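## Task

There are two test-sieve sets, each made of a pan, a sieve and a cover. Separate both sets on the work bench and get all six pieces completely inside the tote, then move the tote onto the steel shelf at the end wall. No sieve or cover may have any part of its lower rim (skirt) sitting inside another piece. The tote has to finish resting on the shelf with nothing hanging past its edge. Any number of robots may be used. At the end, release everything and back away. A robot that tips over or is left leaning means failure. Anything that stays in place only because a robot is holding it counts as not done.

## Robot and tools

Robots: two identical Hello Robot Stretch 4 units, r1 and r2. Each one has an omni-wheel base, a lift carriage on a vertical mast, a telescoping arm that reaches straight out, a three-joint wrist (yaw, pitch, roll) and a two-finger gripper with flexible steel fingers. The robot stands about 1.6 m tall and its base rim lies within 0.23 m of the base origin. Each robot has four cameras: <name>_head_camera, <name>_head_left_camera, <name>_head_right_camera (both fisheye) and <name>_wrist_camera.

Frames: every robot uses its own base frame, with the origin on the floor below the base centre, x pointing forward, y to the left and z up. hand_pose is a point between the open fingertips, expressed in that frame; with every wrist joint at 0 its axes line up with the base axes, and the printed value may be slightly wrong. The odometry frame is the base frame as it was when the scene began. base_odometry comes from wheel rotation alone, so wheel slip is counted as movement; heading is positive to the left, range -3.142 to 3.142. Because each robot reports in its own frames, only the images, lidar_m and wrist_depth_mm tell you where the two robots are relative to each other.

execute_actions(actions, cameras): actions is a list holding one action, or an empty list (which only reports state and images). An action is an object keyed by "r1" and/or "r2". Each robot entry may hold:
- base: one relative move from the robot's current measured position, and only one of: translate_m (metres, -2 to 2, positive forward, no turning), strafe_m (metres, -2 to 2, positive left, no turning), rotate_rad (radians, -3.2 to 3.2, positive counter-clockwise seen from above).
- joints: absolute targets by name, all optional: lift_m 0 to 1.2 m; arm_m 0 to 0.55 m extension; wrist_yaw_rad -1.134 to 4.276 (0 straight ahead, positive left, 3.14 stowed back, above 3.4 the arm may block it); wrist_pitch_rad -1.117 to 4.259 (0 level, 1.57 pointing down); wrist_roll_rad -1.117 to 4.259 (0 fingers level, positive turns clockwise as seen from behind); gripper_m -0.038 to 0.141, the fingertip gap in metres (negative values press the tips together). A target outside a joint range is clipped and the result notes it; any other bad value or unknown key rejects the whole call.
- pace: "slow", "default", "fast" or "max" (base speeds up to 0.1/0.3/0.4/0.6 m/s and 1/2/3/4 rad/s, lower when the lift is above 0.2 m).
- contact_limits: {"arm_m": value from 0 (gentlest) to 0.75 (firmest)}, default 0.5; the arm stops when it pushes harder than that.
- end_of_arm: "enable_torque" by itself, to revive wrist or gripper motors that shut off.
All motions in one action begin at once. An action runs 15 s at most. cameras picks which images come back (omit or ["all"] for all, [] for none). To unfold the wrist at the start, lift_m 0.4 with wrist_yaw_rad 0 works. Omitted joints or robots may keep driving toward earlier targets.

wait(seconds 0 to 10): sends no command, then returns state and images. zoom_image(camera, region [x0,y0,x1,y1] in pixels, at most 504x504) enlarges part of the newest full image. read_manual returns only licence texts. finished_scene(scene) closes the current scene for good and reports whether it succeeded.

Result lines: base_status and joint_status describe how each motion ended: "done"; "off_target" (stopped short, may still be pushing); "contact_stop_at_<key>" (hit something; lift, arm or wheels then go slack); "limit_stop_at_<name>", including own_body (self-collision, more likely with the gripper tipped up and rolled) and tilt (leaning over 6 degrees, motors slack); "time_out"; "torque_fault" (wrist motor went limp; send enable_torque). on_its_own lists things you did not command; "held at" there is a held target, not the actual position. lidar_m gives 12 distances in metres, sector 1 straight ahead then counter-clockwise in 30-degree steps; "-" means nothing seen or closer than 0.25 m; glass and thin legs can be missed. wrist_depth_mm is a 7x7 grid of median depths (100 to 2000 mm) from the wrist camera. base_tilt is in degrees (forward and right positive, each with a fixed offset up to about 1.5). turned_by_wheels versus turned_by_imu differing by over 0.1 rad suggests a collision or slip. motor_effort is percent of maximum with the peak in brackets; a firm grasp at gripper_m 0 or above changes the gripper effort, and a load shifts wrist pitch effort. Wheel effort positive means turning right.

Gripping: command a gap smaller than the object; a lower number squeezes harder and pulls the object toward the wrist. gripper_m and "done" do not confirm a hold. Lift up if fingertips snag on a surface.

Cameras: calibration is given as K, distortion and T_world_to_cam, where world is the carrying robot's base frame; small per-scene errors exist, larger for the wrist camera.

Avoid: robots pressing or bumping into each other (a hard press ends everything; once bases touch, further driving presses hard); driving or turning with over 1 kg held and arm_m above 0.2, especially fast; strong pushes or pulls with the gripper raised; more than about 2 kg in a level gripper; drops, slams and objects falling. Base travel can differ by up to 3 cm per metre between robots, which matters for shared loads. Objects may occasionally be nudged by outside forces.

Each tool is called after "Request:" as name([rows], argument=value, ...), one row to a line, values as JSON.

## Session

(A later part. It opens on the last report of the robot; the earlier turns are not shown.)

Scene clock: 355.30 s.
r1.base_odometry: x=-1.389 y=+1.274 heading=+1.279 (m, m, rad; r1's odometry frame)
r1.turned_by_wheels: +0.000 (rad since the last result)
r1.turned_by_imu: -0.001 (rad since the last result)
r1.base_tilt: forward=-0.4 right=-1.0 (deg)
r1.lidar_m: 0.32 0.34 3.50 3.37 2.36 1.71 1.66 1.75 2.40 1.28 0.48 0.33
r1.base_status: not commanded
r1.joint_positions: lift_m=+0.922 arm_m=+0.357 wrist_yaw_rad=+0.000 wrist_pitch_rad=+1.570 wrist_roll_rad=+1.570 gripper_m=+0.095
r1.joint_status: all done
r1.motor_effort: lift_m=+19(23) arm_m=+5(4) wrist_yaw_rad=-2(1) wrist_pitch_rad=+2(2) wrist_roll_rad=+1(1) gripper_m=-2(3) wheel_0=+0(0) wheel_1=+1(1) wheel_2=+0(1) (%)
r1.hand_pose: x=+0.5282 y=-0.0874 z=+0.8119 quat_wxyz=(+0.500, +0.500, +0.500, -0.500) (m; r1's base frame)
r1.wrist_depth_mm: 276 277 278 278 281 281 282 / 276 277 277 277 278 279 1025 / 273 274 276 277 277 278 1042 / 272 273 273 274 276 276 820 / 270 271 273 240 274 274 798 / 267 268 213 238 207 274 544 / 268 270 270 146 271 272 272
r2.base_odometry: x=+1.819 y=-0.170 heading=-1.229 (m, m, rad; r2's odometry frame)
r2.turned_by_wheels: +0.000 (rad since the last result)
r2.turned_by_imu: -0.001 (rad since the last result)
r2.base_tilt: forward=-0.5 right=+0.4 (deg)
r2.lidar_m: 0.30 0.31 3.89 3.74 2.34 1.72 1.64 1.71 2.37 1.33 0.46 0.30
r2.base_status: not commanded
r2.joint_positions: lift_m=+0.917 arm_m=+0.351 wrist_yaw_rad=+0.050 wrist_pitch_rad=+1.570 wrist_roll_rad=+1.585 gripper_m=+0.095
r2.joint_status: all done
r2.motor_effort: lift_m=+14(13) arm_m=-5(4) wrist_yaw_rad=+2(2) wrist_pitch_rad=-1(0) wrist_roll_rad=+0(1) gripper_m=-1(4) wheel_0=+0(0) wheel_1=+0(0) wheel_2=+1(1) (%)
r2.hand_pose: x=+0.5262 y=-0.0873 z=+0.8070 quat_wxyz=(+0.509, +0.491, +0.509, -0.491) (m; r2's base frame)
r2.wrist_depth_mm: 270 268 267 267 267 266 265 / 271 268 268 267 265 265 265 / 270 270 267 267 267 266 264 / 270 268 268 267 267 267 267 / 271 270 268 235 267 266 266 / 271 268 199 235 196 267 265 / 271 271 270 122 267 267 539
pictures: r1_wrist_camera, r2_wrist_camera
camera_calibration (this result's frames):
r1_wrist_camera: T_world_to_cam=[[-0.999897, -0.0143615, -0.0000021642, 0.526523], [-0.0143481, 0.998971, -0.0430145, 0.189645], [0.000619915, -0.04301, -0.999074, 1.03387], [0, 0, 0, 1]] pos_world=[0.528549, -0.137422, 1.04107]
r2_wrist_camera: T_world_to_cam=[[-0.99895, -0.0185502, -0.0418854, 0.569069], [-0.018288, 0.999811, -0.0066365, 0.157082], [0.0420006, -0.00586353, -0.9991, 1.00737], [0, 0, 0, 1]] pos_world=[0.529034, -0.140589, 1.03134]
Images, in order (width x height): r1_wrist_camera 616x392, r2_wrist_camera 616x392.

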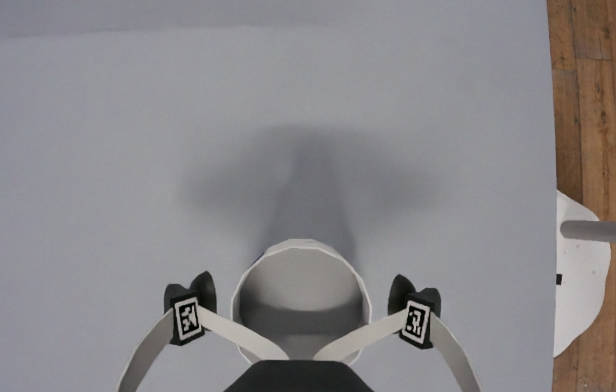

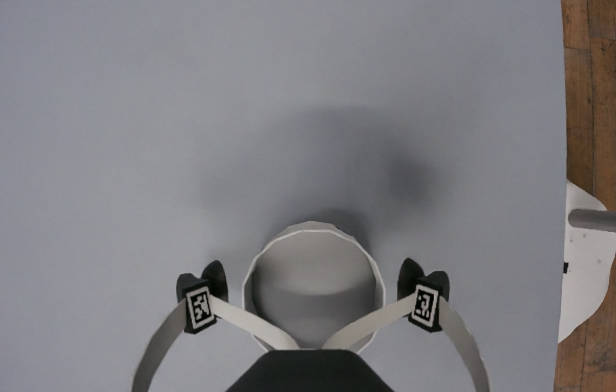

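Request:
execute_actions([
  {"r1": {"joints": {"gripper_m": 0.056}}, "r2": {"joints": {"gripper_m": 0.056}}},
], cameras=["r1_wrist_camera", "r2_wrist_camera"])

Request:
execute_actions([
  {"r1": {"joints": {"lift_m": 0.955}, "pace": "slow"}, "r2": {"joints": {"lift_m": 0.95}, "pace": "slow"}},
], cameras=["r1_wrist_camera", "r2_wrist_camera", "r1_head_right_camera", "r2_head_camera"])

Scene clock: 362.10 s.
r1.base_odometry: x=-1.389 y=+1.274 heading=+1.279 (m, m, rad; r1's odometry frame)
r1.turned_by_wheels: +0.000 (rad since the last result)
r1.turned_by_imu: -0.001 (rad since the last result)
r1.base_tilt: forward=-0.4 right=-1.0 (deg)
r1.lidar_m: 0.32 0.36 3.50 3.35 2.37 1.71 1.66 1.75 2.38 1.28 0.49 0.34
r1.base_status: not commanded
r1.joint_positions: lift_m=+0.922 arm_m=+0.357 wrist_yaw_rad=+0.000 wrist_pitch_rad=+1.570 wrist_roll_rad=+1.570 gripper_m=+0.056
r1.joint_status: all done
r1.motor_effort: lift_m=+19(18) arm_m=+5(5) wrist_yaw_rad=+0(1) wrist_pitch_rad=+2(2) wrist_roll_rad=+1(1) gripper_m=-14(14) wheel_0=+1(0) wheel_1=+1(1) wheel_2=+0(0) (%)
r1.hand_pose: x=+0.5283 y=-0.0874 z=+0.8119 quat_wxyz=(+0.500, +0.500, +0.500, -0.500) (m; r1's base frame)
r1.wrist_depth_mm: 277 278 278 279 279 281 282 / 276 276 276 277 278 278 1025 / 273 276 276 276 277 278 1025 / 272 273 274 274 276 276 820 / 271 270 272 237 274 274 788 / 268 270 209 236 211 273 539 / 267 267 268 234 271 272 273
r2.base_odometry: x=+1.819 y=-0.170 heading=-1.229 (m, m, rad; r2's odometry frame)
r2.turned_by_wheels: +0.000 (rad since the last result)
r2.turned_by_imu: -0.001 (rad since the last result)
r2.base_tilt: forward=-0.4 right=+0.4 (deg)
r2.lidar_m: 0.31 0.31 3.90 3.75 2.33 1.72 1.63 1.73 2.37 1.33 0.46 0.35
r2.base_status: not commanded
r2.joint_positions: lift_m=+0.917 arm_m=+0.351 wrist_yaw_rad=+0.050 wrist_pitch_rad=+1.570 wrist_roll_rad=+1.585 gripper_m=+0.056
r2.joint_status: all done
r2.motor_effort: lift_m=+14(14) arm_m=-5(5) wrist_yaw_rad=+2(1) wrist_pitch_rad=-1(2) wrist_roll_rad=+0(0) gripper_m=-11(17) wheel_0=+0(0) wheel_1=+0(0) wheel_2=+1(1) (%)
r2.hand_pose: x=+0.5262 y=-0.0873 z=+0.8070 quat_wxyz=(+0.509, +0.491, +0.509, -0.491) (m; r2's base frame)
r2.wrist_depth_mm: 268 267 267 267 267 265 266 / 270 267 266 268 267 267 266 / 270 268 268 267 267 266 265 / 270 268 267 267 267 267 265 / 270 270 268 226 266 267 267 / 270 270 193 226 194 266 266 / 268 272 270 122 267 266 539
pictures: r1_wrist_camera, r2_wrist_camera
camera_calibration (this result's frames):
r1_wrist_camera: T_world_to_cam=[[-0.999897, -0.0143617, -0.000159266, 0.526696], [-0.0143415, 0.998971, -0.0430167, 0.189644], [0.000776893, -0.04301, -0.999074, 1.03379], [0, 0, 0, 1]] pos_world=[0.528559, -0.137422, 1.04107]
r2_wrist_camera: T_world_to_cam=[[-0.998952, -0.0185504, -0.0418319, 0.569009], [-0.0182884, 0.999811, -0.00663819, 0.157084], [0.0419471, -0.0058662, -0.999103, 1.0074], [0, 0, 0, 1]] pos_world=[0.529029, -0.140589, 1.03134]
Images, in order (width x height): r1_wrist_camera 616x392, r2_wrist_camera 616x392.

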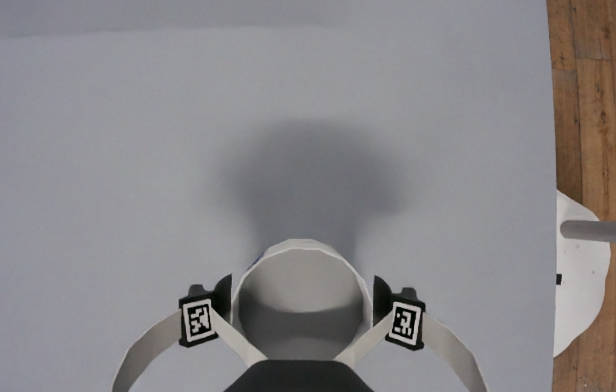

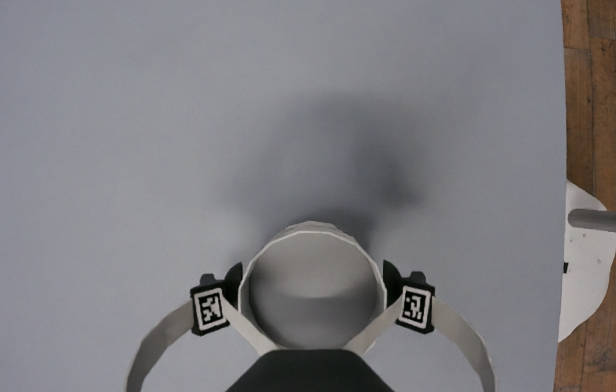

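Scene clock: 363.20 s.
r1.base_odometry: x=-1.389 y=+1.274 heading=+1.279 (m, m, rad; r1's odometry frame)
r1.turned_by_wheels: +0.000 (rad since the last result)
r1.turned_by_imu: +0.000 (rad since the last result)
r1.base_tilt: forward=-0.4 right=-1.0 (deg)
r1.lidar_m: 0.33 0.35 3.50 3.37 2.36 1.70 1.67 1.73 2.39 1.26 0.48 0.35
r1.base_status: not commanded
r1.joint_positions: lift_m=+0.955 arm_m=+0.357 wrist_yaw_rad=+0.000 wrist_pitch_rad=+1.570 wrist_roll_rad=+1.570 gripper_m=+0.056
r1.joint_status: all done
r1.motor_effort: lift_m=+24(28) arm_m=+5(5) wrist_yaw_rad=+0(0) wrist_pitch_rad=+2(2) wrist_roll_rad=+2(0) gripper_m=-13(14) wheel_0=+1(0) wheel_1=+1(1) wheel_2=+0(0) (%)
r1.hand_pose: x=+0.5283 y=-0.0874 z=+0.8445 quat_wxyz=(+0.500, +0.500, +0.500, -0.500) (m; r1's base frame)
r1.wrist_depth_mm: 310 310 310 312 314 314 1078 / 306 309 310 310 312 312 1078 / 304 307 307 309 310 310 1060 / 303 304 306 307 307 309 1060 / 303 303 303 237 307 307 842 / 300 301 211 236 211 306 842 / 298 298 300 235 303 303 1042
r2.base_odometry: x=+1.819 y=-0.170 heading=-1.229 (m, m, rad; r2's odometry frame)
r2.turned_by_wheels: +0.000 (rad since the last result)
r2.turned_by_imu: +0.000 (rad since the last result)
r2.base_tilt: forward=-0.5 right=+0.4 (deg)
r2.lidar_m: 0.29 0.33 3.94 3.75 2.33 1.72 1.63 1.71 2.33 1.32 0.45 0.33
r2.base_status: not commanded
r2.joint_positions: lift_m=+0.950 arm_m=+0.351 wrist_yaw_rad=+0.050 wrist_pitch_rad=+1.570 wrist_roll_rad=+1.585 gripper_m=+0.056
r2.joint_status: all done
r2.motor_effort: lift_m=+22(19) arm_m=-4(4) wrist_yaw_rad=+1(2) wrist_pitch_rad=-1(2) wrist_roll_rad=+0(0) gripper_m=-9(7) wheel_0=+0(0) wheel_1=+0(0) wheel_2=+1(1) (%)
r2.hand_pose: x=+0.5262 y=-0.0873 z=+0.8394 quat_wxyz=(+0.509, +0.491, +0.509, -0.491) (m; r2's base frame)
r2.wrist_depth_mm: 300 301 298 298 300 298 1042 / 301 301 300 300 298 298 1042 / 303 300 301 298 298 298 1025 / 303 300 303 298 298 297 831 / 303 301 303 227 298 300 842 / 301 301 193 226 195 298 831 / 303 301 301 122 301 298 1060
pictures: r1_head_right_camera, r1_wrist_camera, r2_head_camera, r2_wrist_camera
camera_calibration (this result's frames):
r1_wrist_camera: T_world_to_cam=[[-0.999897, -0.0143617, -0.000159146, 0.526703], [-0.0143416, 0.998971, -0.0430167, 0.191045], [0.000776778, -0.04301, -0.999074, 1.06632], [0, 0, 0, 1]] pos_world=[0.52856, -0.137422, 1.07364]
r2_wrist_camera: T_world_to_cam=[[-0.998952, -0.0185503, -0.0418317, 0.570361], [-0.0182883, 0.999811, -0.0066382, 0.157299], [0.041947, -0.00586621, -0.999103, 1.03973], [0, 0, 0, 1]] pos_world=[0.529027, -0.140589, 1.0637]
Images, in order (width x height): r1_head_right_camera 420x672, r1_wrist_camera 616x392, r2_head_camera 420x560, r2_wrist_camera 616x392.

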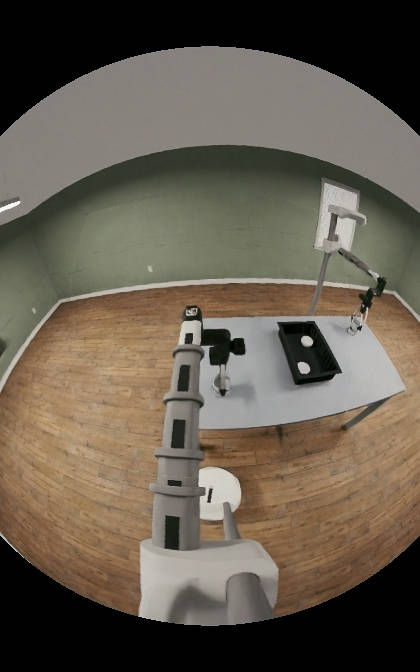

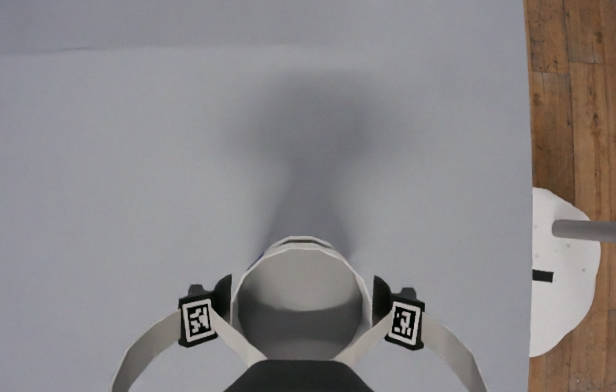

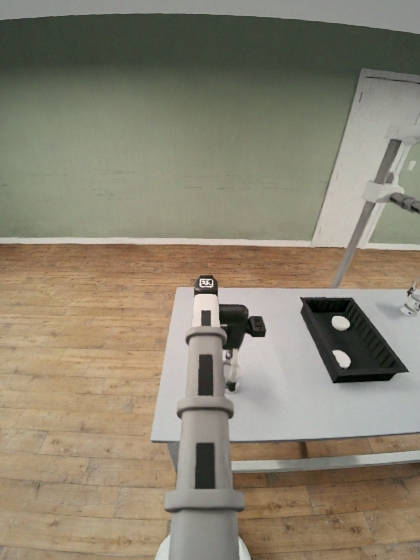

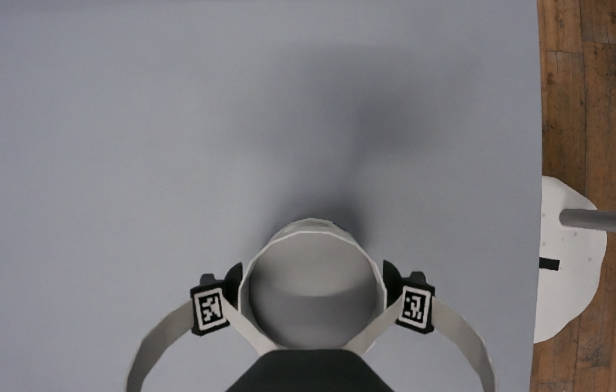

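Request:
zoom_image(camera="r2_head_camera", region=[370, 270, 420, 330])

Request:
zoom_image(camera="r1_head_right_camera", region=[325, 290, 385, 350])

Region (370, 270, 420, 330) of r2_head_camera's 420x560 image, scaled by 8.400, with more detail than that image has.

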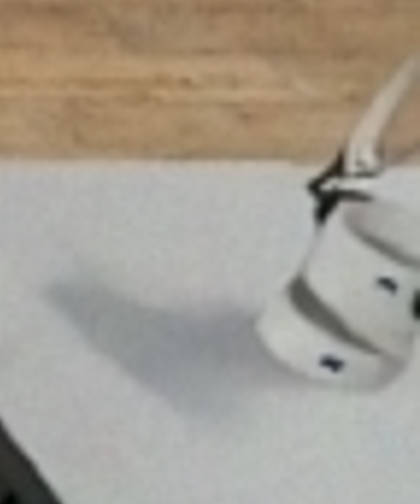

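Region (325, 290, 385, 350) of r1_head_right_camera's 420x672 image, scaled by 8.400, with more detail than that image has.

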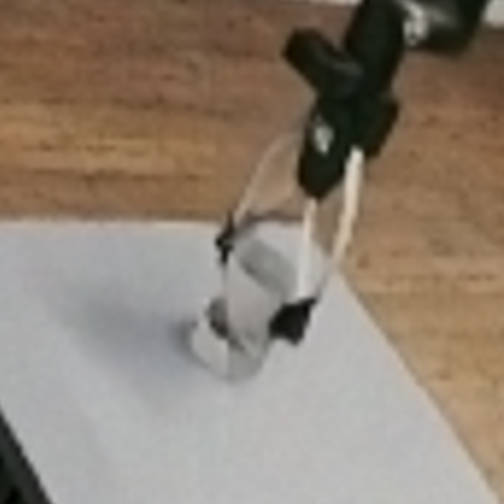

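Request:
execute_actions([
  {"r1": {"base": {"strafe_m": -0.552}, "joints": {"lift_m": 1.02, "arm_m": 0.435}, "pace": "fast"}, "r2": {"base": {"strafe_m": -0.577}, "joints": {"lift_m": 1.015, "arm_m": 0.416}, "pace": "fast"}},
], cameras=["r1_wrist_camera", "r2_wrist_camera", "r1_head_camera"])

Scene clock: 404.30 s.
r1.base_odometry: x=-0.861 y=+1.115 heading=+1.279 (m, m, rad; r1's odometry frame)
r1.turned_by_wheels: +0.000 (rad since the last result)
r1.turned_by_imu: -0.002 (rad since the last result)
r1.base_tilt: forward=-0.4 right=-1.0 (deg)
r1.lidar_m: 0.31 0.34 0.48 3.92 2.33 1.73 1.67 1.73 2.39 4.41 0.45 0.34
r1.base_status: done
r1.joint_positions: lift_m=+1.020 arm_m=+0.434 wrist_yaw_rad=+0.000 wrist_pitch_rad=+1.570 wrist_roll_rad=+1.570 gripper_m=+0.056
r1.joint_status: all done
r1.motor_effort: lift_m=+24(26) arm_m=+5(3) wrist_yaw_rad=-2(1) wrist_pitch_rad=+3(3) wrist_roll_rad=+1(0) gripper_m=-13(14) wheel_0=+1(12) wheel_1=+1(11) wheel_2=+0(1) (%)
r1.hand_pose: x=+0.6052 y=-0.0874 z=+0.9095 quat_wxyz=(+0.501, +0.500, +0.500, -0.499) (m; r1's base frame)
r1.wrist_depth_mm: 373 375 377 375 379 379 379 / 373 373 373 375 377 379 379 / 368 370 370 373 375 375 377 / 290 294 327 351 298 373 375 / 342 364 366 236 343 373 375 / 359 362 211 235 211 368 373 / 359 359 362 235 283 368 368
r2.base_odometry: x=+1.276 y=-0.364 heading=-1.229 (m, m, rad; r2's odometry frame)
r2.turned_by_wheels: +0.000 (rad since the last result)
r2.turned_by_imu: +0.000 (rad since the last result)
r2.base_tilt: forward=-0.4 right=+0.4 (deg)
r2.lidar_m: 0.32 0.33 0.46 4.32 2.31 1.70 1.64 1.71 2.37 3.96 0.48 0.33
r2.base_status: done
r2.joint_positions: lift_m=+1.015 arm_m=+0.415 wrist_yaw_rad=+0.050 wrist_pitch_rad=+1.570 wrist_roll_rad=+1.585 gripper_m=+0.056
r2.joint_status: all done
r2.motor_effort: lift_m=+21(21) arm_m=+4(7) wrist_yaw_rad=+1(2) wrist_pitch_rad=-1(2) wrist_roll_rad=+0(0) gripper_m=-12(15) wheel_0=+0(8) wheel_1=+0(8) wheel_2=+2(1) (%)
r2.hand_pose: x=+0.5908 y=-0.0873 z=+0.9045 quat_wxyz=(+0.509, +0.491, +0.509, -0.491) (m; r2's base frame)
r2.wrist_depth_mm: 366 368 364 362 364 364 362 / 368 368 364 366 362 362 364 / 366 366 366 366 364 362 364 / 286 286 310 364 274 364 362 / 343 366 364 228 276 366 362 / 366 366 193 228 195 364 627 / 364 366 364 122 282 364 750
pictures: r1_head_camera, r1_wrist_camera, r2_wrist_camera
camera_calibration (this result's frames):
r1_wrist_camera: T_world_to_cam=[[-0.999894, -0.014542, -0.00021946, 0.60372], [-0.0145191, 0.998969, -0.0430176, 0.195056], [0.000844795, -0.0430099, -0.999074, 1.13122], [0, 0, 0, 1]] pos_world=[0.605532, -0.137422, 1.13869]
r2_wrist_camera: T_world_to_cam=[[-0.998937, -0.0186986, -0.0421296, 0.637828], [-0.0184353, 0.999808, -0.00662877, 0.158985], [0.0422455, -0.00584505, -0.99909, 1.10187], [0, 0, 0, 1]] pos_world=[0.593532, -0.140587, 1.1288]
Images, in order (width x height): r1_head_camera 420x560, r1_wrist_camera 616x392, r2_wrist_camera 616x392.

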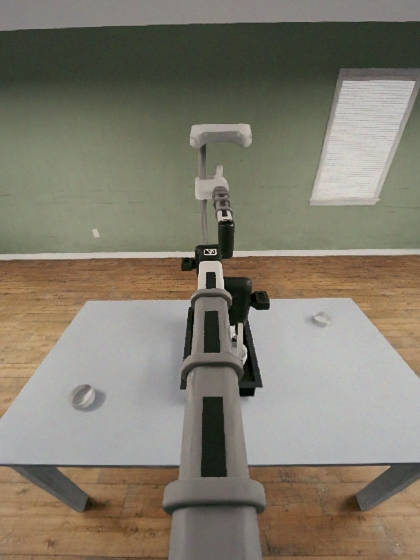

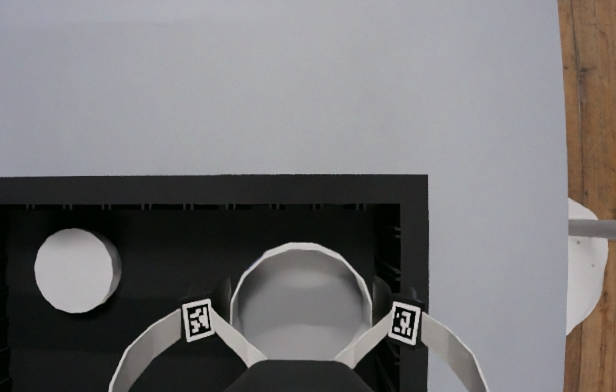

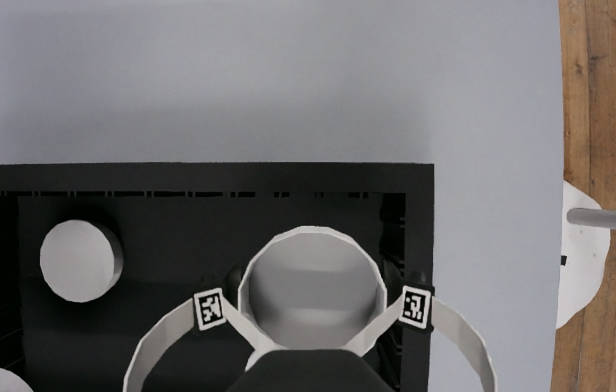

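Request:
execute_actions([
  {"r1": {"joints": {"lift_m": 0.905, "arm_m": 0.453}}, "r2": {"joints": {"lift_m": 0.899, "arm_m": 0.438}}},
], cameras=["r1_wrist_camera", "r2_wrist_camera"])

Scene clock: 428.07 s.
r1.base_odometry: x=-0.861 y=+1.115 heading=+1.279 (m, m, rad; r1's odometry frame)
r1.turned_by_wheels: +0.000 (rad since the last result)
r1.turned_by_imu: -0.001 (rad since the last result)
r1.base_tilt: forward=-0.4 right=-1.0 (deg)
r1.lidar_m: 0.33 0.35 0.47 3.92 2.32 1.75 1.66 1.75 2.40 4.41 0.46 0.33
r1.base_status: not commanded
r1.joint_positions: lift_m=+0.905 arm_m=+0.452 wrist_yaw_rad=+0.000 wrist_pitch_rad=+1.570 wrist_roll_rad=+1.570 gripper_m=+0.056
r1.joint_status: all done
r1.motor_effort: lift_m=+17(20) arm_m=+6(4) wrist_yaw_rad=-1(1) wrist_pitch_rad=+2(2) wrist_roll_rad=+1(0) gripper_m=-13(14) wheel_0=+1(1) wheel_1=+1(1) wheel_2=+0(0) (%)
r1.hand_pose: x=+0.6232 y=-0.0874 z=+0.7950 quat_wxyz=(+0.500, +0.500, +0.500, -0.500) (m; r1's base frame)
r1.wrist_depth_mm: 260 262 262 262 264 264 265 / 258 259 260 262 262 263 263 / 257 258 259 259 262 260 262 / 169 169 170 171 171 172 260 / 251 253 254 236 255 188 259 / 232 251 209 235 211 178 257 / 249 250 250 234 253 169 256
r2.base_odometry: x=+1.276 y=-0.364 heading=-1.229 (m, m, rad; r2's odometry frame)
r2.turned_by_wheels: +0.000 (rad since the last result)
r2.turned_by_imu: -0.001 (rad since the last result)
r2.base_tilt: forward=-0.5 right=+0.4 (deg)
r2.lidar_m: 0.32 0.34 0.47 4.32 2.31 1.71 1.63 1.70 2.34 3.95 0.44 0.34
r2.base_status: not commanded
r2.joint_positions: lift_m=+0.899 arm_m=+0.437 wrist_yaw_rad=+0.050 wrist_pitch_rad=+1.570 wrist_roll_rad=+1.585 gripper_m=+0.056
r2.joint_status: all done
r2.motor_effort: lift_m=+14(19) arm_m=+4(3) wrist_yaw_rad=+2(1) wrist_pitch_rad=-2(1) wrist_roll_rad=+1(0) gripper_m=-9(13) wheel_0=+0(0) wheel_1=-1(0) wheel_2=+1(1) (%)
r2.hand_pose: x=+0.6127 y=-0.0873 z=+0.7890 quat_wxyz=(+0.509, +0.491, +0.509, -0.491) (m; r2's base frame)
r2.wrist_depth_mm: 250 250 250 249 247 247 - / 252 250 249 250 249 248 247 / 252 250 161 161 248 247 246 / 169 171 185 247 197 160 160 / 248 248 247 227 247 191 160 / 227 248 193 228 195 175 160 / 248 248 248 123 248 161 -
pictures: r1_wrist_camera, r2_wrist_camera
camera_calibration (this result's frames):
r1_wrist_camera: T_world_to_cam=[[-0.999895, -0.0145089, -0.000178456, 0.621638], [-0.0144878, 0.998969, -0.043017, 0.190372], [0.0008024, -0.0430099, -0.999074, 1.01685], [0, 0, 0, 1]] pos_world=[0.623515, -0.137422, 1.02421]
r2_wrist_camera: T_world_to_cam=[[-0.99894, -0.0186706, -0.0420635, 0.65483], [-0.0184076, 0.999809, -0.00663086, 0.158609], [0.0421793, -0.00584955, -0.999093, 0.98564], [0, 0, 0, 1]] pos_world=[0.615482, -0.140588, 1.01334]
Images, in order (width x height): r1_wrist_camera 616x392, r2_wrist_camera 616x392.

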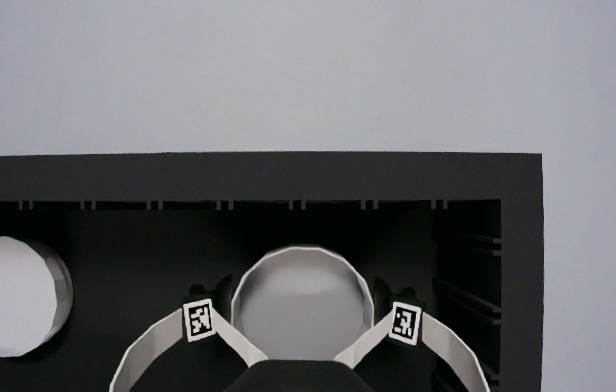

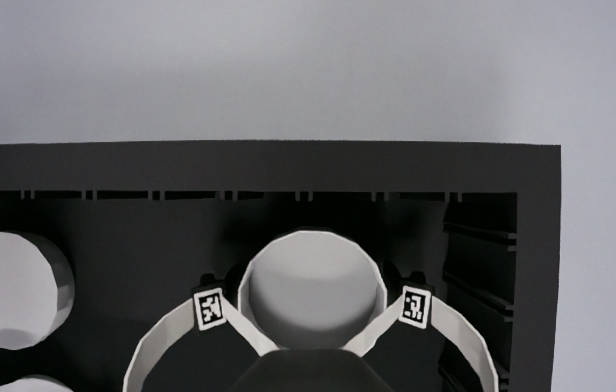

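Request:
execute_actions([
  {"r1": {"joints": {"gripper_m": 0.088}}, "r2": {"joints": {"gripper_m": 0.088}}},
], cameras=["r1_wrist_camera", "r2_wrist_camera"])

Scene clock: 432.23 s.
r1.base_odometry: x=-0.861 y=+1.115 heading=+1.279 (m, m, rad; r1's odometry frame)
r1.turned_by_wheels: +0.000 (rad since the last result)
r1.turned_by_imu: -0.001 (rad since the last result)
r1.base_tilt: forward=-0.4 right=-1.0 (deg)
r1.lidar_m: 0.31 0.34 0.48 3.92 2.34 1.73 1.65 1.74 2.39 4.41 0.47 0.35
r1.base_status: not commanded
r1.joint_positions: lift_m=+0.905 arm_m=+0.452 wrist_yaw_rad=+0.000 wrist_pitch_rad=+1.570 wrist_roll_rad=+1.570 gripper_m=+0.088
r1.joint_status: all done
r1.motor_effort: lift_m=+17(18) arm_m=+6(6) wrist_yaw_rad=-2(1) wrist_pitch_rad=+1(2) wrist_roll_rad=+0(2) gripper_m=-2(13) wheel_0=+1(1) wheel_1=+1(1) wheel_2=+0(0) (%)
r1.hand_pose: x=+0.6232 y=-0.0874 z=+0.7950 quat_wxyz=(+0.500, +0.500, +0.500, -0.500) (m; r1's base frame)
r1.wrist_depth_mm: 259 260 260 262 263 263 264 / 258 259 259 260 262 264 263 / 257 257 257 259 259 262 260 / 168 169 169 170 171 171 259 / 252 252 253 236 254 187 257 / 232 251 211 234 211 178 256 / 248 249 250 146 251 168 256
r2.base_odometry: x=+1.276 y=-0.364 heading=-1.229 (m, m, rad; r2's odometry frame)
r2.turned_by_wheels: +0.000 (rad since the last result)
r2.turned_by_imu: -0.001 (rad since the last result)
r2.base_tilt: forward=-0.4 right=+0.4 (deg)
r2.lidar_m: 0.30 0.34 0.47 4.33 2.31 1.70 1.63 1.73 2.38 3.96 0.46 0.34
r2.base_status: not commanded
r2.joint_positions: lift_m=+0.899 arm_m=+0.437 wrist_yaw_rad=+0.050 wrist_pitch_rad=+1.570 wrist_roll_rad=+1.585 gripper_m=+0.088
r2.joint_status: all done
r2.motor_effort: lift_m=+14(15) arm_m=+5(5) wrist_yaw_rad=+1(1) wrist_pitch_rad=+0(1) wrist_roll_rad=+0(0) gripper_m=-2(10) wheel_0=+0(0) wheel_1=-1(1) wheel_2=+1(1) (%)
r2.hand_pose: x=+0.6127 y=-0.0873 z=+0.7890 quat_wxyz=(+0.509, +0.491, +0.509, -0.491) (m; r2's base frame)
r2.wrist_depth_mm: 251 251 250 248 249 247 - / 251 251 250 249 248 249 249 / 251 250 251 249 249 248 248 / 178 171 204 247 198 161 160 / 250 249 248 229 247 193 160 / 227 249 195 229 196 176 160 / 249 249 250 124 246 161 -
pictures: r1_wrist_camera, r2_wrist_camera
camera_calibration (this result's frames):
r1_wrist_camera: T_world_to_cam=[[-0.999895, -0.0145088, 0.0000287077, 0.621429], [-0.0144966, 0.998969, -0.043014, 0.190372], [0.000595402, -0.0430099, -0.999074, 1.01692], [0, 0, 0, 1]] pos_world=[0.623518, -0.137422, 1.02415]
r2_wrist_camera: T_world_to_cam=[[-0.998949, -0.018671, -0.0418698, 0.654629], [-0.0184089, 0.999809, -0.00663699, 0.158617], [0.0419857, -0.00585924, -0.999101, 0.985766], [0, 0, 0, 1]] pos_world=[0.615472, -0.140588, 1.01334]
Images, in order (width x height): r1_wrist_camera 616x392, r2_wrist_camera 616x392.

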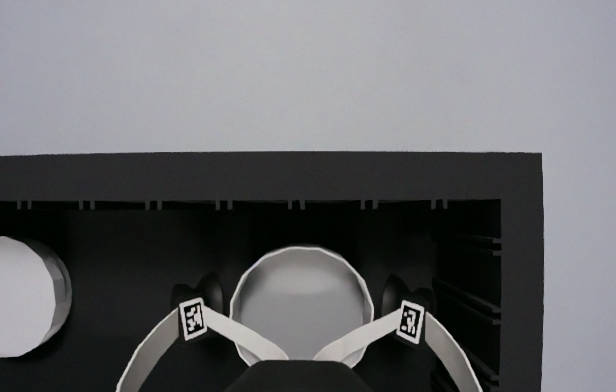

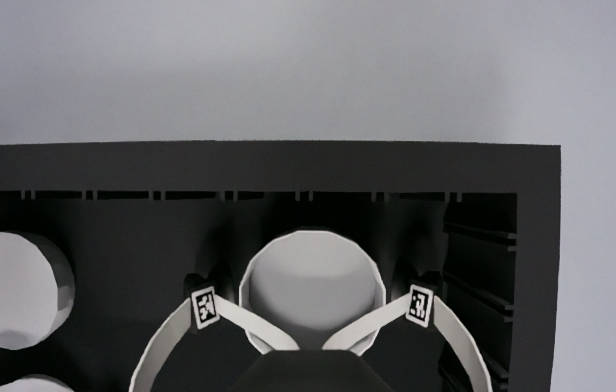

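Request:
execute_actions([
  {"r1": {"joints": {"lift_m": 1.0}, "pace": "fast"}, "r2": {"joints": {"lift_m": 0.995}, "pace": "fast"}},
], cameras=["r1_wrist_camera", "r2_wrist_camera"])

Request:
execute_actions([
  {"r1": {"base": {"strafe_m": 0.552}, "joints": {"arm_m": 0.356, "gripper_m": 0.095}, "pace": "max"}, "r2": {"base": {"strafe_m": 0.577}, "joints": {"arm_m": 0.35, "gripper_m": 0.095}, "pace": "max"}},
], cameras=["r1_wrist_camera", "r2_wrist_camera"])

Scene clock: 443.63 s.
r1.base_odometry: x=-0.861 y=+1.115 heading=+1.279 (m, m, rad; r1's odometry frame)
r1.turned_by_wheels: +0.000 (rad since the last result)
r1.turned_by_imu: -0.001 (rad since the last result)
r1.base_tilt: forward=-0.4 right=-1.0 (deg)
r1.lidar_m: 0.32 0.35 0.49 3.93 2.33 1.73 1.67 1.76 2.39 4.42 0.47 0.34
r1.base_status: not commanded
r1.joint_positions: lift_m=+1.000 arm_m=+0.452 wrist_yaw_rad=+0.000 wrist_pitch_rad=+1.570 wrist_roll_rad=+1.570 gripper_m=+0.088
r1.joint_status: all done
r1.motor_effort: lift_m=+23(27) arm_m=+5(6) wrist_yaw_rad=-1(1) wrist_pitch_rad=+1(2) wrist_roll_rad=+1(0) gripper_m=-3(2) wheel_0=+1(1) wheel_1=+1(1) wheel_2=+0(0) (%)
r1.hand_pose: x=+0.6232 y=-0.0874 z=+0.8895 quat_wxyz=(+0.500, +0.500, +0.500, -0.500) (m; r1's base frame)
r1.wrist_depth_mm: 353 355 357 357 357 357 362 / 351 353 353 355 357 357 359 / 349 351 351 351 353 357 357 / 266 263 264 264 266 355 353 / 324 343 345 329 347 351 355 / 342 343 214 327 213 347 351 / 340 332 342 146 330 347 347
r2.base_odometry: x=+1.276 y=-0.364 heading=-1.229 (m, m, rad; r2's odometry frame)
r2.turned_by_wheels: +0.000 (rad since the last result)
r2.turned_by_imu: -0.001 (rad since the last result)
r2.base_tilt: forward=-0.4 right=+0.4 (deg)
r2.lidar_m: 0.30 0.32 0.48 4.33 2.30 1.72 1.62 1.71 2.37 3.96 0.48 0.34
r2.base_status: not commanded
r2.joint_positions: lift_m=+0.995 arm_m=+0.437 wrist_yaw_rad=+0.050 wrist_pitch_rad=+1.570 wrist_roll_rad=+1.585 gripper_m=+0.088
r2.joint_status: all done
r2.motor_effort: lift_m=+21(26) arm_m=+4(4) wrist_yaw_rad=+1(2) wrist_pitch_rad=-1(1) wrist_roll_rad=+0(1) gripper_m=-1(1) wheel_0=+0(0) wheel_1=+0(0) wheel_2=+1(1) (%)
r2.hand_pose: x=+0.6127 y=-0.0873 z=+0.8844 quat_wxyz=(+0.509, +0.491, +0.509, -0.491) (m; r2's base frame)
r2.wrist_depth_mm: 347 347 347 343 343 343 343 / 347 345 345 343 345 342 342 / 349 347 345 345 345 343 342 / 268 267 276 304 279 342 342 / 324 343 343 324 342 343 343 / 345 343 196 324 198 345 343 / 329 320 345 124 343 300 343
pictures: r1_wrist_camera, r2_wrist_camera
camera_calibration (this result's frames):
r1_wrist_camera: T_world_to_cam=[[-0.999895, -0.0145089, 0.0000287077, 0.621429], [-0.0144967, 0.998969, -0.043014, 0.194439], [0.000595407, -0.0430099, -0.999074, 1.11139], [0, 0, 0, 1]] pos_world=[0.623521, -0.137422, 1.11871]
r2_wrist_camera: T_world_to_cam=[[-0.998949, -0.0186711, -0.0418698, 0.658628], [-0.018409, 0.999809, -0.00663699, 0.15925], [0.0419857, -0.00585923, -0.999101, 1.0811], [0, 0, 0, 1]] pos_world=[0.615476, -0.140588, 1.10877]
Images, in order (width x height): r1_wrist_camera 616x392, r2_wrist_camera 616x392.

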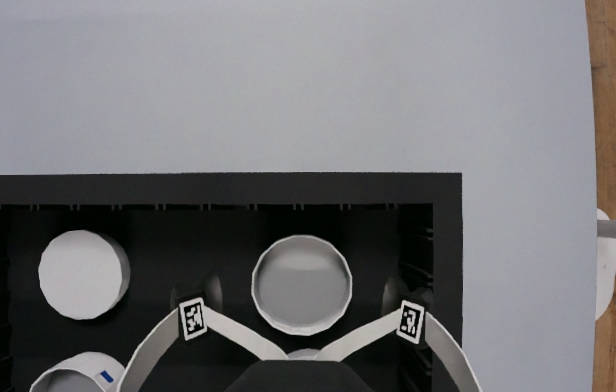

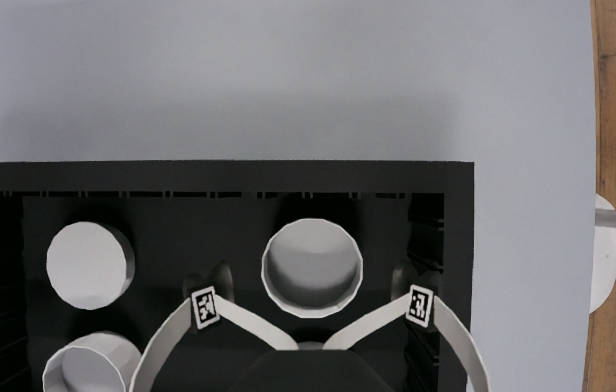

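Scene clock: 446.57 s.
r1.base_odometry: x=-1.389 y=+1.274 heading=+1.279 (m, m, rad; r1's odometry frame)
r1.turned_by_wheels: +0.000 (rad since the last result)
r1.turned_by_imu: +0.001 (rad since the last result)
r1.base_tilt: forward=-0.4 right=-1.0 (deg)
r1.lidar_m: 0.32 0.35 3.50 3.35 2.36 1.71 1.67 1.74 2.40 1.27 0.49 0.34
r1.base_status: done
r1.joint_positions: lift_m=+1.000 arm_m=+0.357 wrist_yaw_rad=+0.000 wrist_pitch_rad=+1.570 wrist_roll_rad=+1.570 gripper_m=+0.095
r1.joint_status: all done
r1.motor_effort: lift_m=+23(23) arm_m=-5(3) wrist_yaw_rad=+0(1) wrist_pitch_rad=+2(2) wrist_roll_rad=+2(0) gripper_m=-2(2) wheel_0=+1(11) wheel_1=+1(10) wheel_2=+0(2) (%)
r1.hand_pose: x=+0.5280 y=-0.0874 z=+0.8895 quat_wxyz=(+0.500, +0.500, +0.500, -0.500) (m; r1's base frame)
r1.wrist_depth_mm: 353 353 357 357 357 359 1118 / 351 351 355 355 355 357 1118 / 349 351 353 355 355 355 1138 / 349 349 349 351 353 353 1098 / 347 347 349 347 351 351 904 / 345 345 220 347 206 349 891 / 342 343 343 146 347 347 1078
r2.base_odometry: x=+1.819 y=-0.170 heading=-1.229 (m, m, rad; r2's odometry frame)
r2.turned_by_wheels: +0.000 (rad since the last result)
r2.turned_by_imu: -0.001 (rad since the last result)
r2.base_tilt: forward=-0.4 right=+0.4 (deg)
r2.lidar_m: 0.32 0.33 3.90 3.75 2.34 1.71 1.64 1.70 2.35 1.34 0.47 0.33
r2.base_status: done
r2.joint_positions: lift_m=+0.995 arm_m=+0.351 wrist_yaw_rad=+0.050 wrist_pitch_rad=+1.570 wrist_roll_rad=+1.585 gripper_m=+0.095
r2.joint_status: all done
r2.motor_effort: lift_m=+21(21) arm_m=-4(5) wrist_yaw_rad=+2(0) wrist_pitch_rad=+0(2) wrist_roll_rad=+0(1) gripper_m=+1(4) wheel_0=+0(9) wheel_1=+0(6) wheel_2=+1(1) (%)
r2.hand_pose: x=+0.5262 y=-0.0873 z=+0.8845 quat_wxyz=(+0.509, +0.491, +0.509, -0.491) (m; r2's base frame)
r2.wrist_depth_mm: 347 347 345 345 343 342 1098 / 349 347 345 343 345 343 1098 / 347 345 345 345 343 343 1098 / 349 345 347 345 345 343 891 / 347 345 347 343 345 345 891 / 351 347 199 347 196 343 891 / 347 349 347 122 345 345 1118
pictures: r1_wrist_camera, r2_wrist_camera
camera_calibration (this result's frames):
r1_wrist_camera: T_world_to_cam=[[-0.999897, -0.0143314, 0.0000116625, 0.526311], [-0.0143186, 0.998972, -0.0430143, 0.192966], [0.000604803, -0.04301, -0.999074, 1.11145], [0, 0, 0, 1]] pos_world=[0.528347, -0.137422, 1.11871]
r2_wrist_camera: T_world_to_cam=[[-0.998953, -0.0185063, -0.0418333, 0.572236], [-0.0182442, 0.999812, -0.00663814, 0.157575], [0.0419482, -0.00586798, -0.999103, 1.08483], [0, 0, 0, 1]] pos_world=[0.529005, -0.140589, 1.10884]
Images, in order (width x height): r1_wrist_camera 616x392, r2_wrist_camera 616x392.

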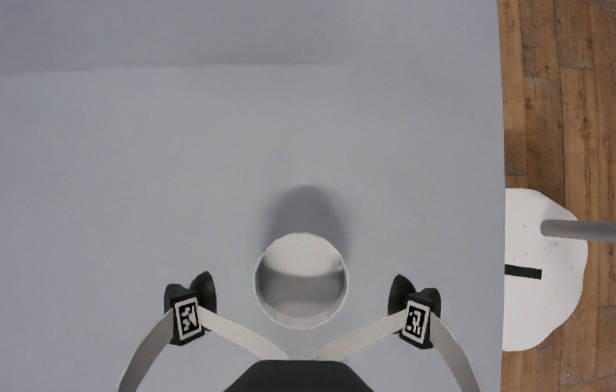

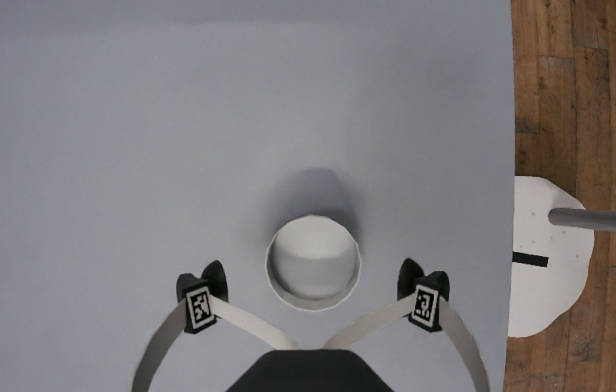

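Request:
execute_actions([
  {"r1": {"joints": {"lift_m": 0.902, "arm_m": 0.358}, "pace": "fast"}, "r2": {"joints": {"lift_m": 0.899}, "pace": "fast"}},
], cameras=["r1_wrist_camera", "r2_wrist_camera"])

Request:
execute_actions([
  {"r1": {"joints": {"gripper_m": 0.06}}, "r2": {"joints": {"gripper_m": 0.06}}},
], cameras=["r1_wrist_camera", "r2_wrist_camera"])

Scene clock: 458.07 s.
r1.base_odometry: x=-1.389 y=+1.274 heading=+1.279 (m, m, rad; r1's odometry frame)
r1.turned_by_wheels: +0.000 (rad since the last result)
r1.turned_by_imu: -0.001 (rad since the last result)
r1.base_tilt: forward=-0.4 right=-1.0 (deg)
r1.lidar_m: 0.32 0.35 3.51 3.37 2.33 1.72 1.66 1.75 2.39 1.27 0.48 0.32
r1.base_status: not commanded
r1.joint_positions: lift_m=+0.902 arm_m=+0.357 wrist_yaw_rad=+0.000 wrist_pitch_rad=+1.570 wrist_roll_rad=+1.570 gripper_m=+0.095
r1.joint_status: all done
r1.motor_effort: lift_m=+19(19) arm_m=+5(6) wrist_yaw_rad=-1(0) wrist_pitch_rad=+2(1) wrist_roll_rad=+1(0) gripper_m=-2(2) wheel_0=+0(1) wheel_1=+1(1) wheel_2=+0(0) (%)
r1.hand_pose: x=+0.5282 y=-0.0874 z=+0.7919 quat_wxyz=(+0.500, +0.500, +0.500, -0.500) (m; r1's base frame)
r1.wrist_depth_mm: 256 256 258 258 260 260 262 / 256 256 257 257 258 259 260 / 254 255 255 256 258 256 259 / 252 253 254 254 256 256 257 / 251 251 253 252 254 255 256 / 249 250 220 250 207 254 255 / 249 249 249 146 252 252 252
r2.base_odometry: x=+1.819 y=-0.170 heading=-1.229 (m, m, rad; r2's odometry frame)
r2.turned_by_wheels: +0.000 (rad since the last result)
r2.turned_by_imu: -0.001 (rad since the last result)
r2.base_tilt: forward=-0.4 right=+0.3 (deg)
r2.lidar_m: 0.31 0.33 3.89 3.76 2.37 1.68 1.62 1.71 2.37 1.32 0.48 0.33
r2.base_status: not commanded
r2.joint_positions: lift_m=+0.899 arm_m=+0.351 wrist_yaw_rad=+0.050 wrist_pitch_rad=+1.570 wrist_roll_rad=+1.585 gripper_m=+0.095
r2.joint_status: all done
r2.motor_effort: lift_m=+14(18) arm_m=-4(4) wrist_yaw_rad=+2(2) wrist_pitch_rad=-1(1) wrist_roll_rad=-1(1) gripper_m=-3(2) wheel_0=+0(0) wheel_1=+0(0) wheel_2=+1(0) (%)
r2.hand_pose: x=+0.5262 y=-0.0873 z=+0.7890 quat_wxyz=(+0.509, +0.491, +0.509, -0.491) (m; r2's base frame)
r2.wrist_depth_mm: 252 250 251 249 249 249 - / 250 251 249 250 248 249 249 / 251 251 249 249 249 249 248 / 252 251 249 250 249 248 248 / 252 251 251 249 249 250 248 / 252 251 200 248 196 249 249 / 252 251 252 122 250 249 249
pictures: r1_wrist_camera, r2_wrist_camera
camera_calibration (this result's frames):
r1_wrist_camera: T_world_to_cam=[[-0.999897, -0.0143483, 0.0000021267, 0.52652], [-0.0143351, 0.998972, -0.0430144, 0.188778], [0.00061506, -0.04301, -0.999074, 1.0139], [0, 0, 0, 1]] pos_world=[0.528549, -0.137422, 1.02108]
r2_wrist_camera: T_world_to_cam=[[-0.998953, -0.0185064, -0.0418334, 0.568239], [-0.0182443, 0.999812, -0.00663814, 0.156941], [0.0419484, -0.00586797, -0.999103, 0.989433], [0, 0, 0, 1]] pos_world=[0.529002, -0.140589, 1.01336]
Images, in order (width x height): r1_wrist_camera 616x392, r2_wrist_camera 616x392.

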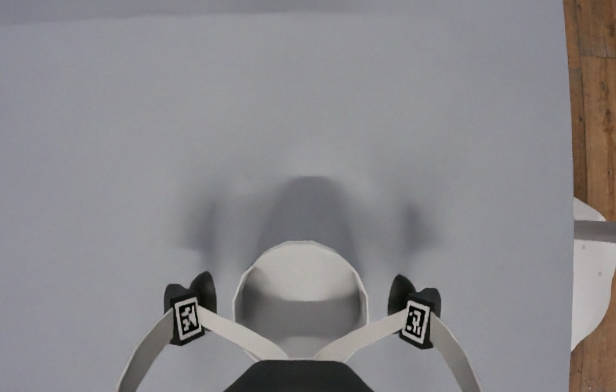

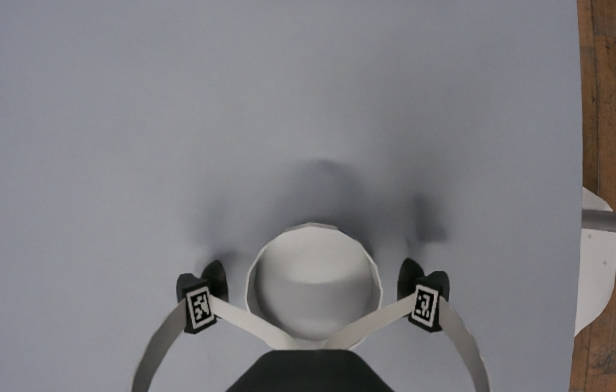

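Scene clock: 459.23 s.
r1.base_odometry: x=-1.389 y=+1.274 heading=+1.279 (m, m, rad; r1's odometry frame)
r1.turned_by_wheels: +0.000 (rad since the last result)
r1.turned_by_imu: +0.000 (rad since the last result)
r1.base_tilt: forward=-0.4 right=-1.0 (deg)
r1.lidar_m: 0.32 0.35 3.50 3.38 2.37 1.71 1.67 1.75 2.39 1.28 0.46 0.32
r1.base_status: not commanded
r1.joint_positions: lift_m=+0.902 arm_m=+0.357 wrist_yaw_rad=+0.000 wrist_pitch_rad=+1.570 wrist_roll_rad=+1.570 gripper_m=+0.060
r1.joint_status: all done
r1.motor_effort: lift_m=+18(19) arm_m=+5(5) wrist_yaw_rad=-1(0) wrist_pitch_rad=+3(2) wrist_roll_rad=+2(1) gripper_m=-10(10) wheel_0=+1(0) wheel_1=+1(1) wheel_2=+0(0) (%)
r1.hand_pose: x=+0.5282 y=-0.0874 z=+0.7919 quat_wxyz=(+0.500, +0.500, +0.500, -0.500) (m; r1's base frame)
r1.wrist_depth_mm: 257 257 258 258 259 260 262 / 255 256 256 257 257 259 260 / 254 254 255 256 256 257 259 / 252 253 254 255 255 256 258 / 251 252 253 251 254 255 256 / 249 250 213 251 213 254 254 / 249 249 249 246 251 252 252
r2.base_odometry: x=+1.819 y=-0.170 heading=-1.229 (m, m, rad; r2's odometry frame)
r2.turned_by_wheels: +0.000 (rad since the last result)
r2.turned_by_imu: +0.000 (rad since the last result)
r2.base_tilt: forward=-0.5 right=+0.4 (deg)
r2.lidar_m: 0.28 0.33 3.90 3.75 2.35 1.70 1.64 1.71 2.38 1.30 0.47 0.33
r2.base_status: not commanded
r2.joint_positions: lift_m=+0.899 arm_m=+0.351 wrist_yaw_rad=+0.050 wrist_pitch_rad=+1.570 wrist_roll_rad=+1.585 gripper_m=+0.060
r2.joint_status: all done
r2.motor_effort: lift_m=+14(14) arm_m=-4(4) wrist_yaw_rad=+0(2) wrist_pitch_rad=-1(0) wrist_roll_rad=+0(0) gripper_m=-7(5) wheel_0=+0(0) wheel_1=+0(0) wheel_2=+1(1) (%)
r2.hand_pose: x=+0.5262 y=-0.0873 z=+0.7890 quat_wxyz=(+0.509, +0.491, +0.509, -0.491) (m; r2's base frame)
r2.wrist_depth_mm: 250 251 249 249 249 249 - / 251 250 250 250 248 248 247 / 251 250 251 250 248 249 248 / 252 251 249 250 250 248 248 / 253 251 250 248 250 249 249 / 251 251 195 248 211 248 249 / 253 252 251 122 250 250 249
pictures: r1_wrist_camera, r2_wrist_camera
camera_calibration (this result's frames):
r1_wrist_camera: T_world_to_cam=[[-0.999897, -0.0143483, -0.000134234, 0.526668], [-0.0143292, 0.998972, -0.0430164, 0.188777], [0.000751307, -0.04301, -0.999074, 1.01383], [0, 0, 0, 1]] pos_world=[0.528557, -0.137422, 1.02108]
r2_wrist_camera: T_world_to_cam=[[-0.998954, -0.0185063, -0.0418259, 0.56823], [-0.0182443, 0.999812, -0.00663837, 0.156941], [0.0419409, -0.00586834, -0.999103, 0.989437], [0, 0, 0, 1]] pos_world=[0.529001, -0.140589, 1.01336]
Images, in order (width x height): r1_wrist_camera 616x392, r2_wrist_camera 616x392.

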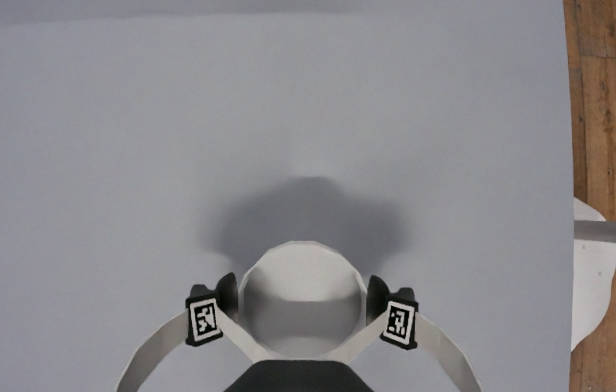

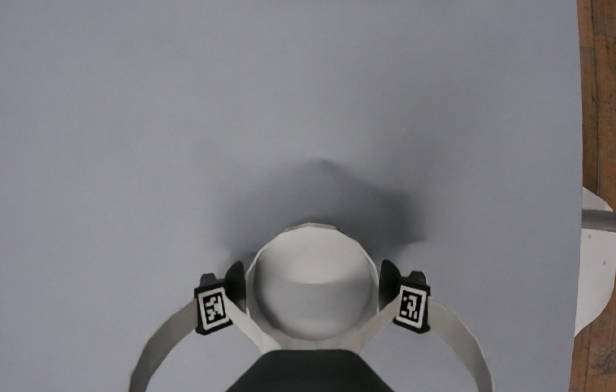

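Request:
execute_actions([
  {"r1": {"joints": {"gripper_m": 0.036, "lift_m": 0.896}, "pace": "slow"}, "r2": {"joints": {"gripper_m": 0.036, "lift_m": 0.893}, "pace": "slow"}},
], cameras=["r1_wrist_camera", "r2_wrist_camera"])

Scene clock: 463.67 s.
r1.base_odometry: x=-1.389 y=+1.274 heading=+1.279 (m, m, rad; r1's odometry frame)
r1.turned_by_wheels: +0.000 (rad since the last result)
r1.turned_by_imu: -0.001 (rad since the last result)
r1.base_tilt: forward=-0.4 right=-1.0 (deg)
r1.lidar_m: 0.32 0.35 3.50 3.35 2.36 1.70 1.67 1.75 2.39 1.30 0.47 0.34
r1.base_status: not commanded
r1.joint_positions: lift_m=+0.896 arm_m=+0.357 wrist_yaw_rad=+0.000 wrist_pitch_rad=+1.570 wrist_roll_rad=+1.570 gripper_m=+0.037
r1.joint_status: all done
r1.motor_effort: lift_m=+18(20) arm_m=+5(5) wrist_yaw_rad=-3(0) wrist_pitch_rad=+1(2) wrist_roll_rad=+0(0) gripper_m=-24(25) wheel_0=+1(1) wheel_1=+1(1) wheel_2=+0(0) (%)
r1.hand_pose: x=+0.5281 y=-0.0874 z=+0.7859 quat_wxyz=(+0.500, +0.500, +0.500, -0.500) (m; r1's base frame)
r1.wrist_depth_mm: 250 251 252 252 254 254 256 / 249 250 250 252 253 253 254 / 247 248 250 250 251 252 253 / 246 247 248 249 250 251 251 / 246 245 246 243 248 249 250 / 243 244 211 242 212 248 248 / 242 242 243 240 245 246 248
r2.base_odometry: x=+1.819 y=-0.170 heading=-1.229 (m, m, rad; r2's odometry frame)
r2.turned_by_wheels: +0.000 (rad since the last result)
r2.turned_by_imu: -0.001 (rad since the last result)
r2.base_tilt: forward=-0.5 right=+0.3 (deg)
r2.lidar_m: 0.31 0.33 3.91 3.76 2.33 1.72 1.63 1.71 2.36 1.32 0.49 0.33
r2.base_status: not commanded
r2.joint_positions: lift_m=+0.893 arm_m=+0.351 wrist_yaw_rad=+0.050 wrist_pitch_rad=+1.570 wrist_roll_rad=+1.585 gripper_m=+0.036
r2.joint_status: all done
r2.motor_effort: lift_m=+14(11) arm_m=-4(4) wrist_yaw_rad=+2(2) wrist_pitch_rad=-2(5) wrist_roll_rad=+0(1) gripper_m=-22(21) wheel_0=+0(0) wheel_1=+0(0) wheel_2=+1(1) (%)
r2.hand_pose: x=+0.5261 y=-0.0873 z=+0.7830 quat_wxyz=(+0.509, +0.491, +0.509, -0.491) (m; r2's base frame)
r2.wrist_depth_mm: 244 245 243 242 243 242 - / 244 244 243 244 243 241 241 / 246 244 244 243 243 242 242 / 245 245 245 244 243 242 241 / 245 245 245 239 243 242 242 / 246 246 191 238 202 243 242 / 246 245 244 167 244 243 -
pictures: r1_wrist_camera, r2_wrist_camera
camera_calibration (this result's frames):
r1_wrist_camera: T_world_to_cam=[[-0.999897, -0.0143484, 0.000321693, 0.526179], [-0.0143489, 0.998972, -0.0430098, 0.188524], [0.000295758, -0.04301, -0.999075, 1.00811], [0, 0, 0, 1]] pos_world=[0.528531, -0.137422, 1.01511]
r2_wrist_camera: T_world_to_cam=[[-0.998962, -0.0184962, -0.0416161, 0.567731], [-0.0182351, 0.999812, -0.00664501, 0.156903], [0.0417312, -0.00587924, -0.999112, 0.983581], [0, 0, 0, 1]] pos_world=[0.528957, -0.14059, 1.00738]
Images, in order (width x height): r1_wrist_camera 616x392, r2_wrist_camera 616x392.

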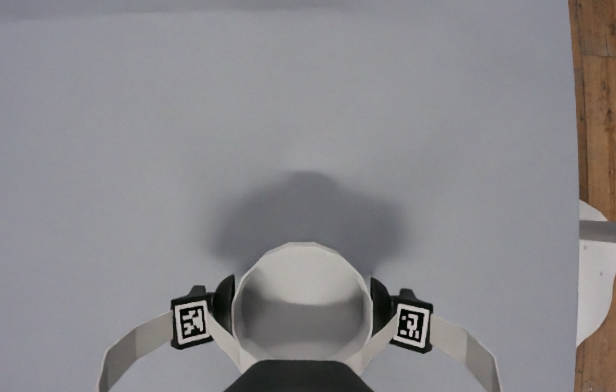

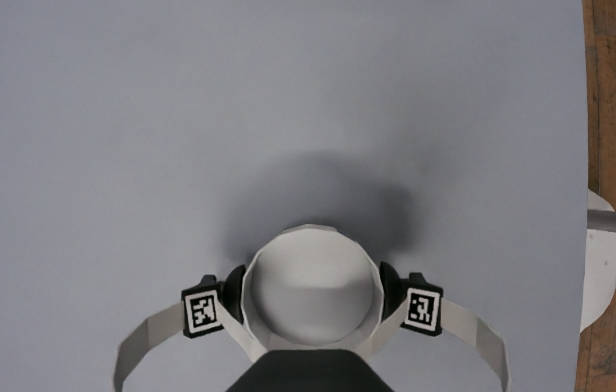

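Request:
execute_actions([
  {"r1": {"base": {"strafe_m": -0.446}, "joints": {"lift_m": 1.02, "arm_m": 0.451}, "pace": "fast"}, "r2": {"base": {"strafe_m": -0.463}, "joints": {"lift_m": 1.015, "arm_m": 0.438}, "pace": "fast"}},
], cameras=["r1_wrist_camera", "r2_wrist_camera"])

Scene clock: 489.40 s.
r1.base_odometry: x=-0.962 y=+1.145 heading=+1.279 (m, m, rad; r1's odometry frame)
r1.turned_by_wheels: +0.000 (rad since the last result)
r1.turned_by_imu: -0.002 (rad since the last result)
r1.base_tilt: forward=-0.4 right=-1.0 (deg)
r1.lidar_m: 0.32 0.33 0.48 3.83 2.35 1.74 1.66 1.74 2.39 4.53 0.48 0.34
r1.base_status: done
r1.joint_positions: lift_m=+1.020 arm_m=+0.450 wrist_yaw_rad=+0.000 wrist_pitch_rad=+1.570 wrist_roll_rad=+1.570 gripper_m=+0.037
r1.joint_status: all done
r1.motor_effort: lift_m=+23(24) arm_m=+5(5) wrist_yaw_rad=-2(0) wrist_pitch_rad=+3(1) wrist_roll_rad=+1(0) gripper_m=-24(23) wheel_0=+0(10) wheel_1=+0(14) wheel_2=+0(2) (%)
r1.hand_pose: x=+0.6212 y=-0.0874 z=+0.9095 quat_wxyz=(+0.501, +0.500, +0.500, -0.499) (m; r1's base frame)
r1.wrist_depth_mm: 373 375 330 334 332 382 382 / 286 324 334 338 307 379 377 / 218 368 370 351 362 377 377 / 366 366 368 366 366 375 373 / 345 366 364 242 364 373 373 / 345 359 211 241 213 370 370 / 301 276 276 240 279 324 368
r2.base_odometry: x=+1.383 y=-0.326 heading=-1.228 (m, m, rad; r2's odometry frame)
r2.turned_by_wheels: +0.000 (rad since the last result)
r2.turned_by_imu: +0.000 (rad since the last result)
r2.base_tilt: forward=-0.5 right=+0.3 (deg)
r2.lidar_m: 0.31 0.33 0.47 4.20 2.31 1.70 1.64 1.72 2.35 4.07 0.49 0.34
r2.base_status: done
r2.joint_positions: lift_m=+1.015 arm_m=+0.437 wrist_yaw_rad=+0.050 wrist_pitch_rad=+1.570 wrist_roll_rad=+1.585 gripper_m=+0.036
r2.joint_status: all done
r2.motor_effort: lift_m=+21(21) arm_m=+4(3) wrist_yaw_rad=+0(1) wrist_pitch_rad=+0(2) wrist_roll_rad=+0(0) gripper_m=-18(22) wheel_0=-1(10) wheel_1=+1(8) wheel_2=+1(1) (%)
r2.hand_pose: x=+0.6128 y=-0.0873 z=+0.9045 quat_wxyz=(+0.509, +0.491, +0.509, -0.491) (m; r2's base frame)
r2.wrist_depth_mm: 277 277 278 276 274 362 362 / 207 364 362 345 357 362 362 / 220 343 362 343 359 359 362 / 364 362 362 362 362 362 359 / 347 345 362 239 317 362 362 / 338 347 191 239 202 364 366 / 279 278 278 167 277 278 364
pictures: r1_wrist_camera, r2_wrist_camera
camera_calibration (this result's frames):
r1_wrist_camera: T_world_to_cam=[[-0.999894, -0.0145553, -0.000188111, 0.619699], [-0.0145338, 0.998969, -0.0430171, 0.195298], [0.000814046, -0.0430098, -0.999074, 1.13124], [0, 0, 0, 1]] pos_world=[0.621551, -0.137422, 1.13871]
r2_wrist_camera: T_world_to_cam=[[-0.998936, -0.0187126, -0.0421527, 0.659834], [-0.0184492, 0.999808, -0.00662802, 0.159398], [0.0422686, -0.00584328, -0.999089, 1.10092], [0, 0, 0, 1]] pos_world=[0.615538, -0.140587, 1.12879]
Images, in order (width x height): r1_wrist_camera 616x392, r2_wrist_camera 616x392.

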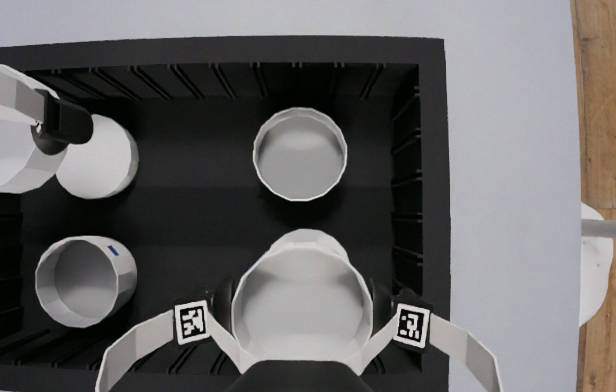

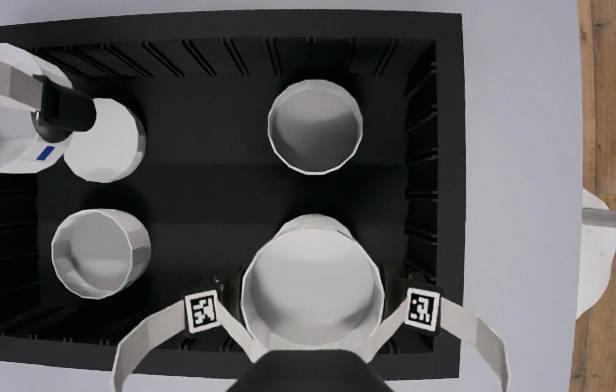

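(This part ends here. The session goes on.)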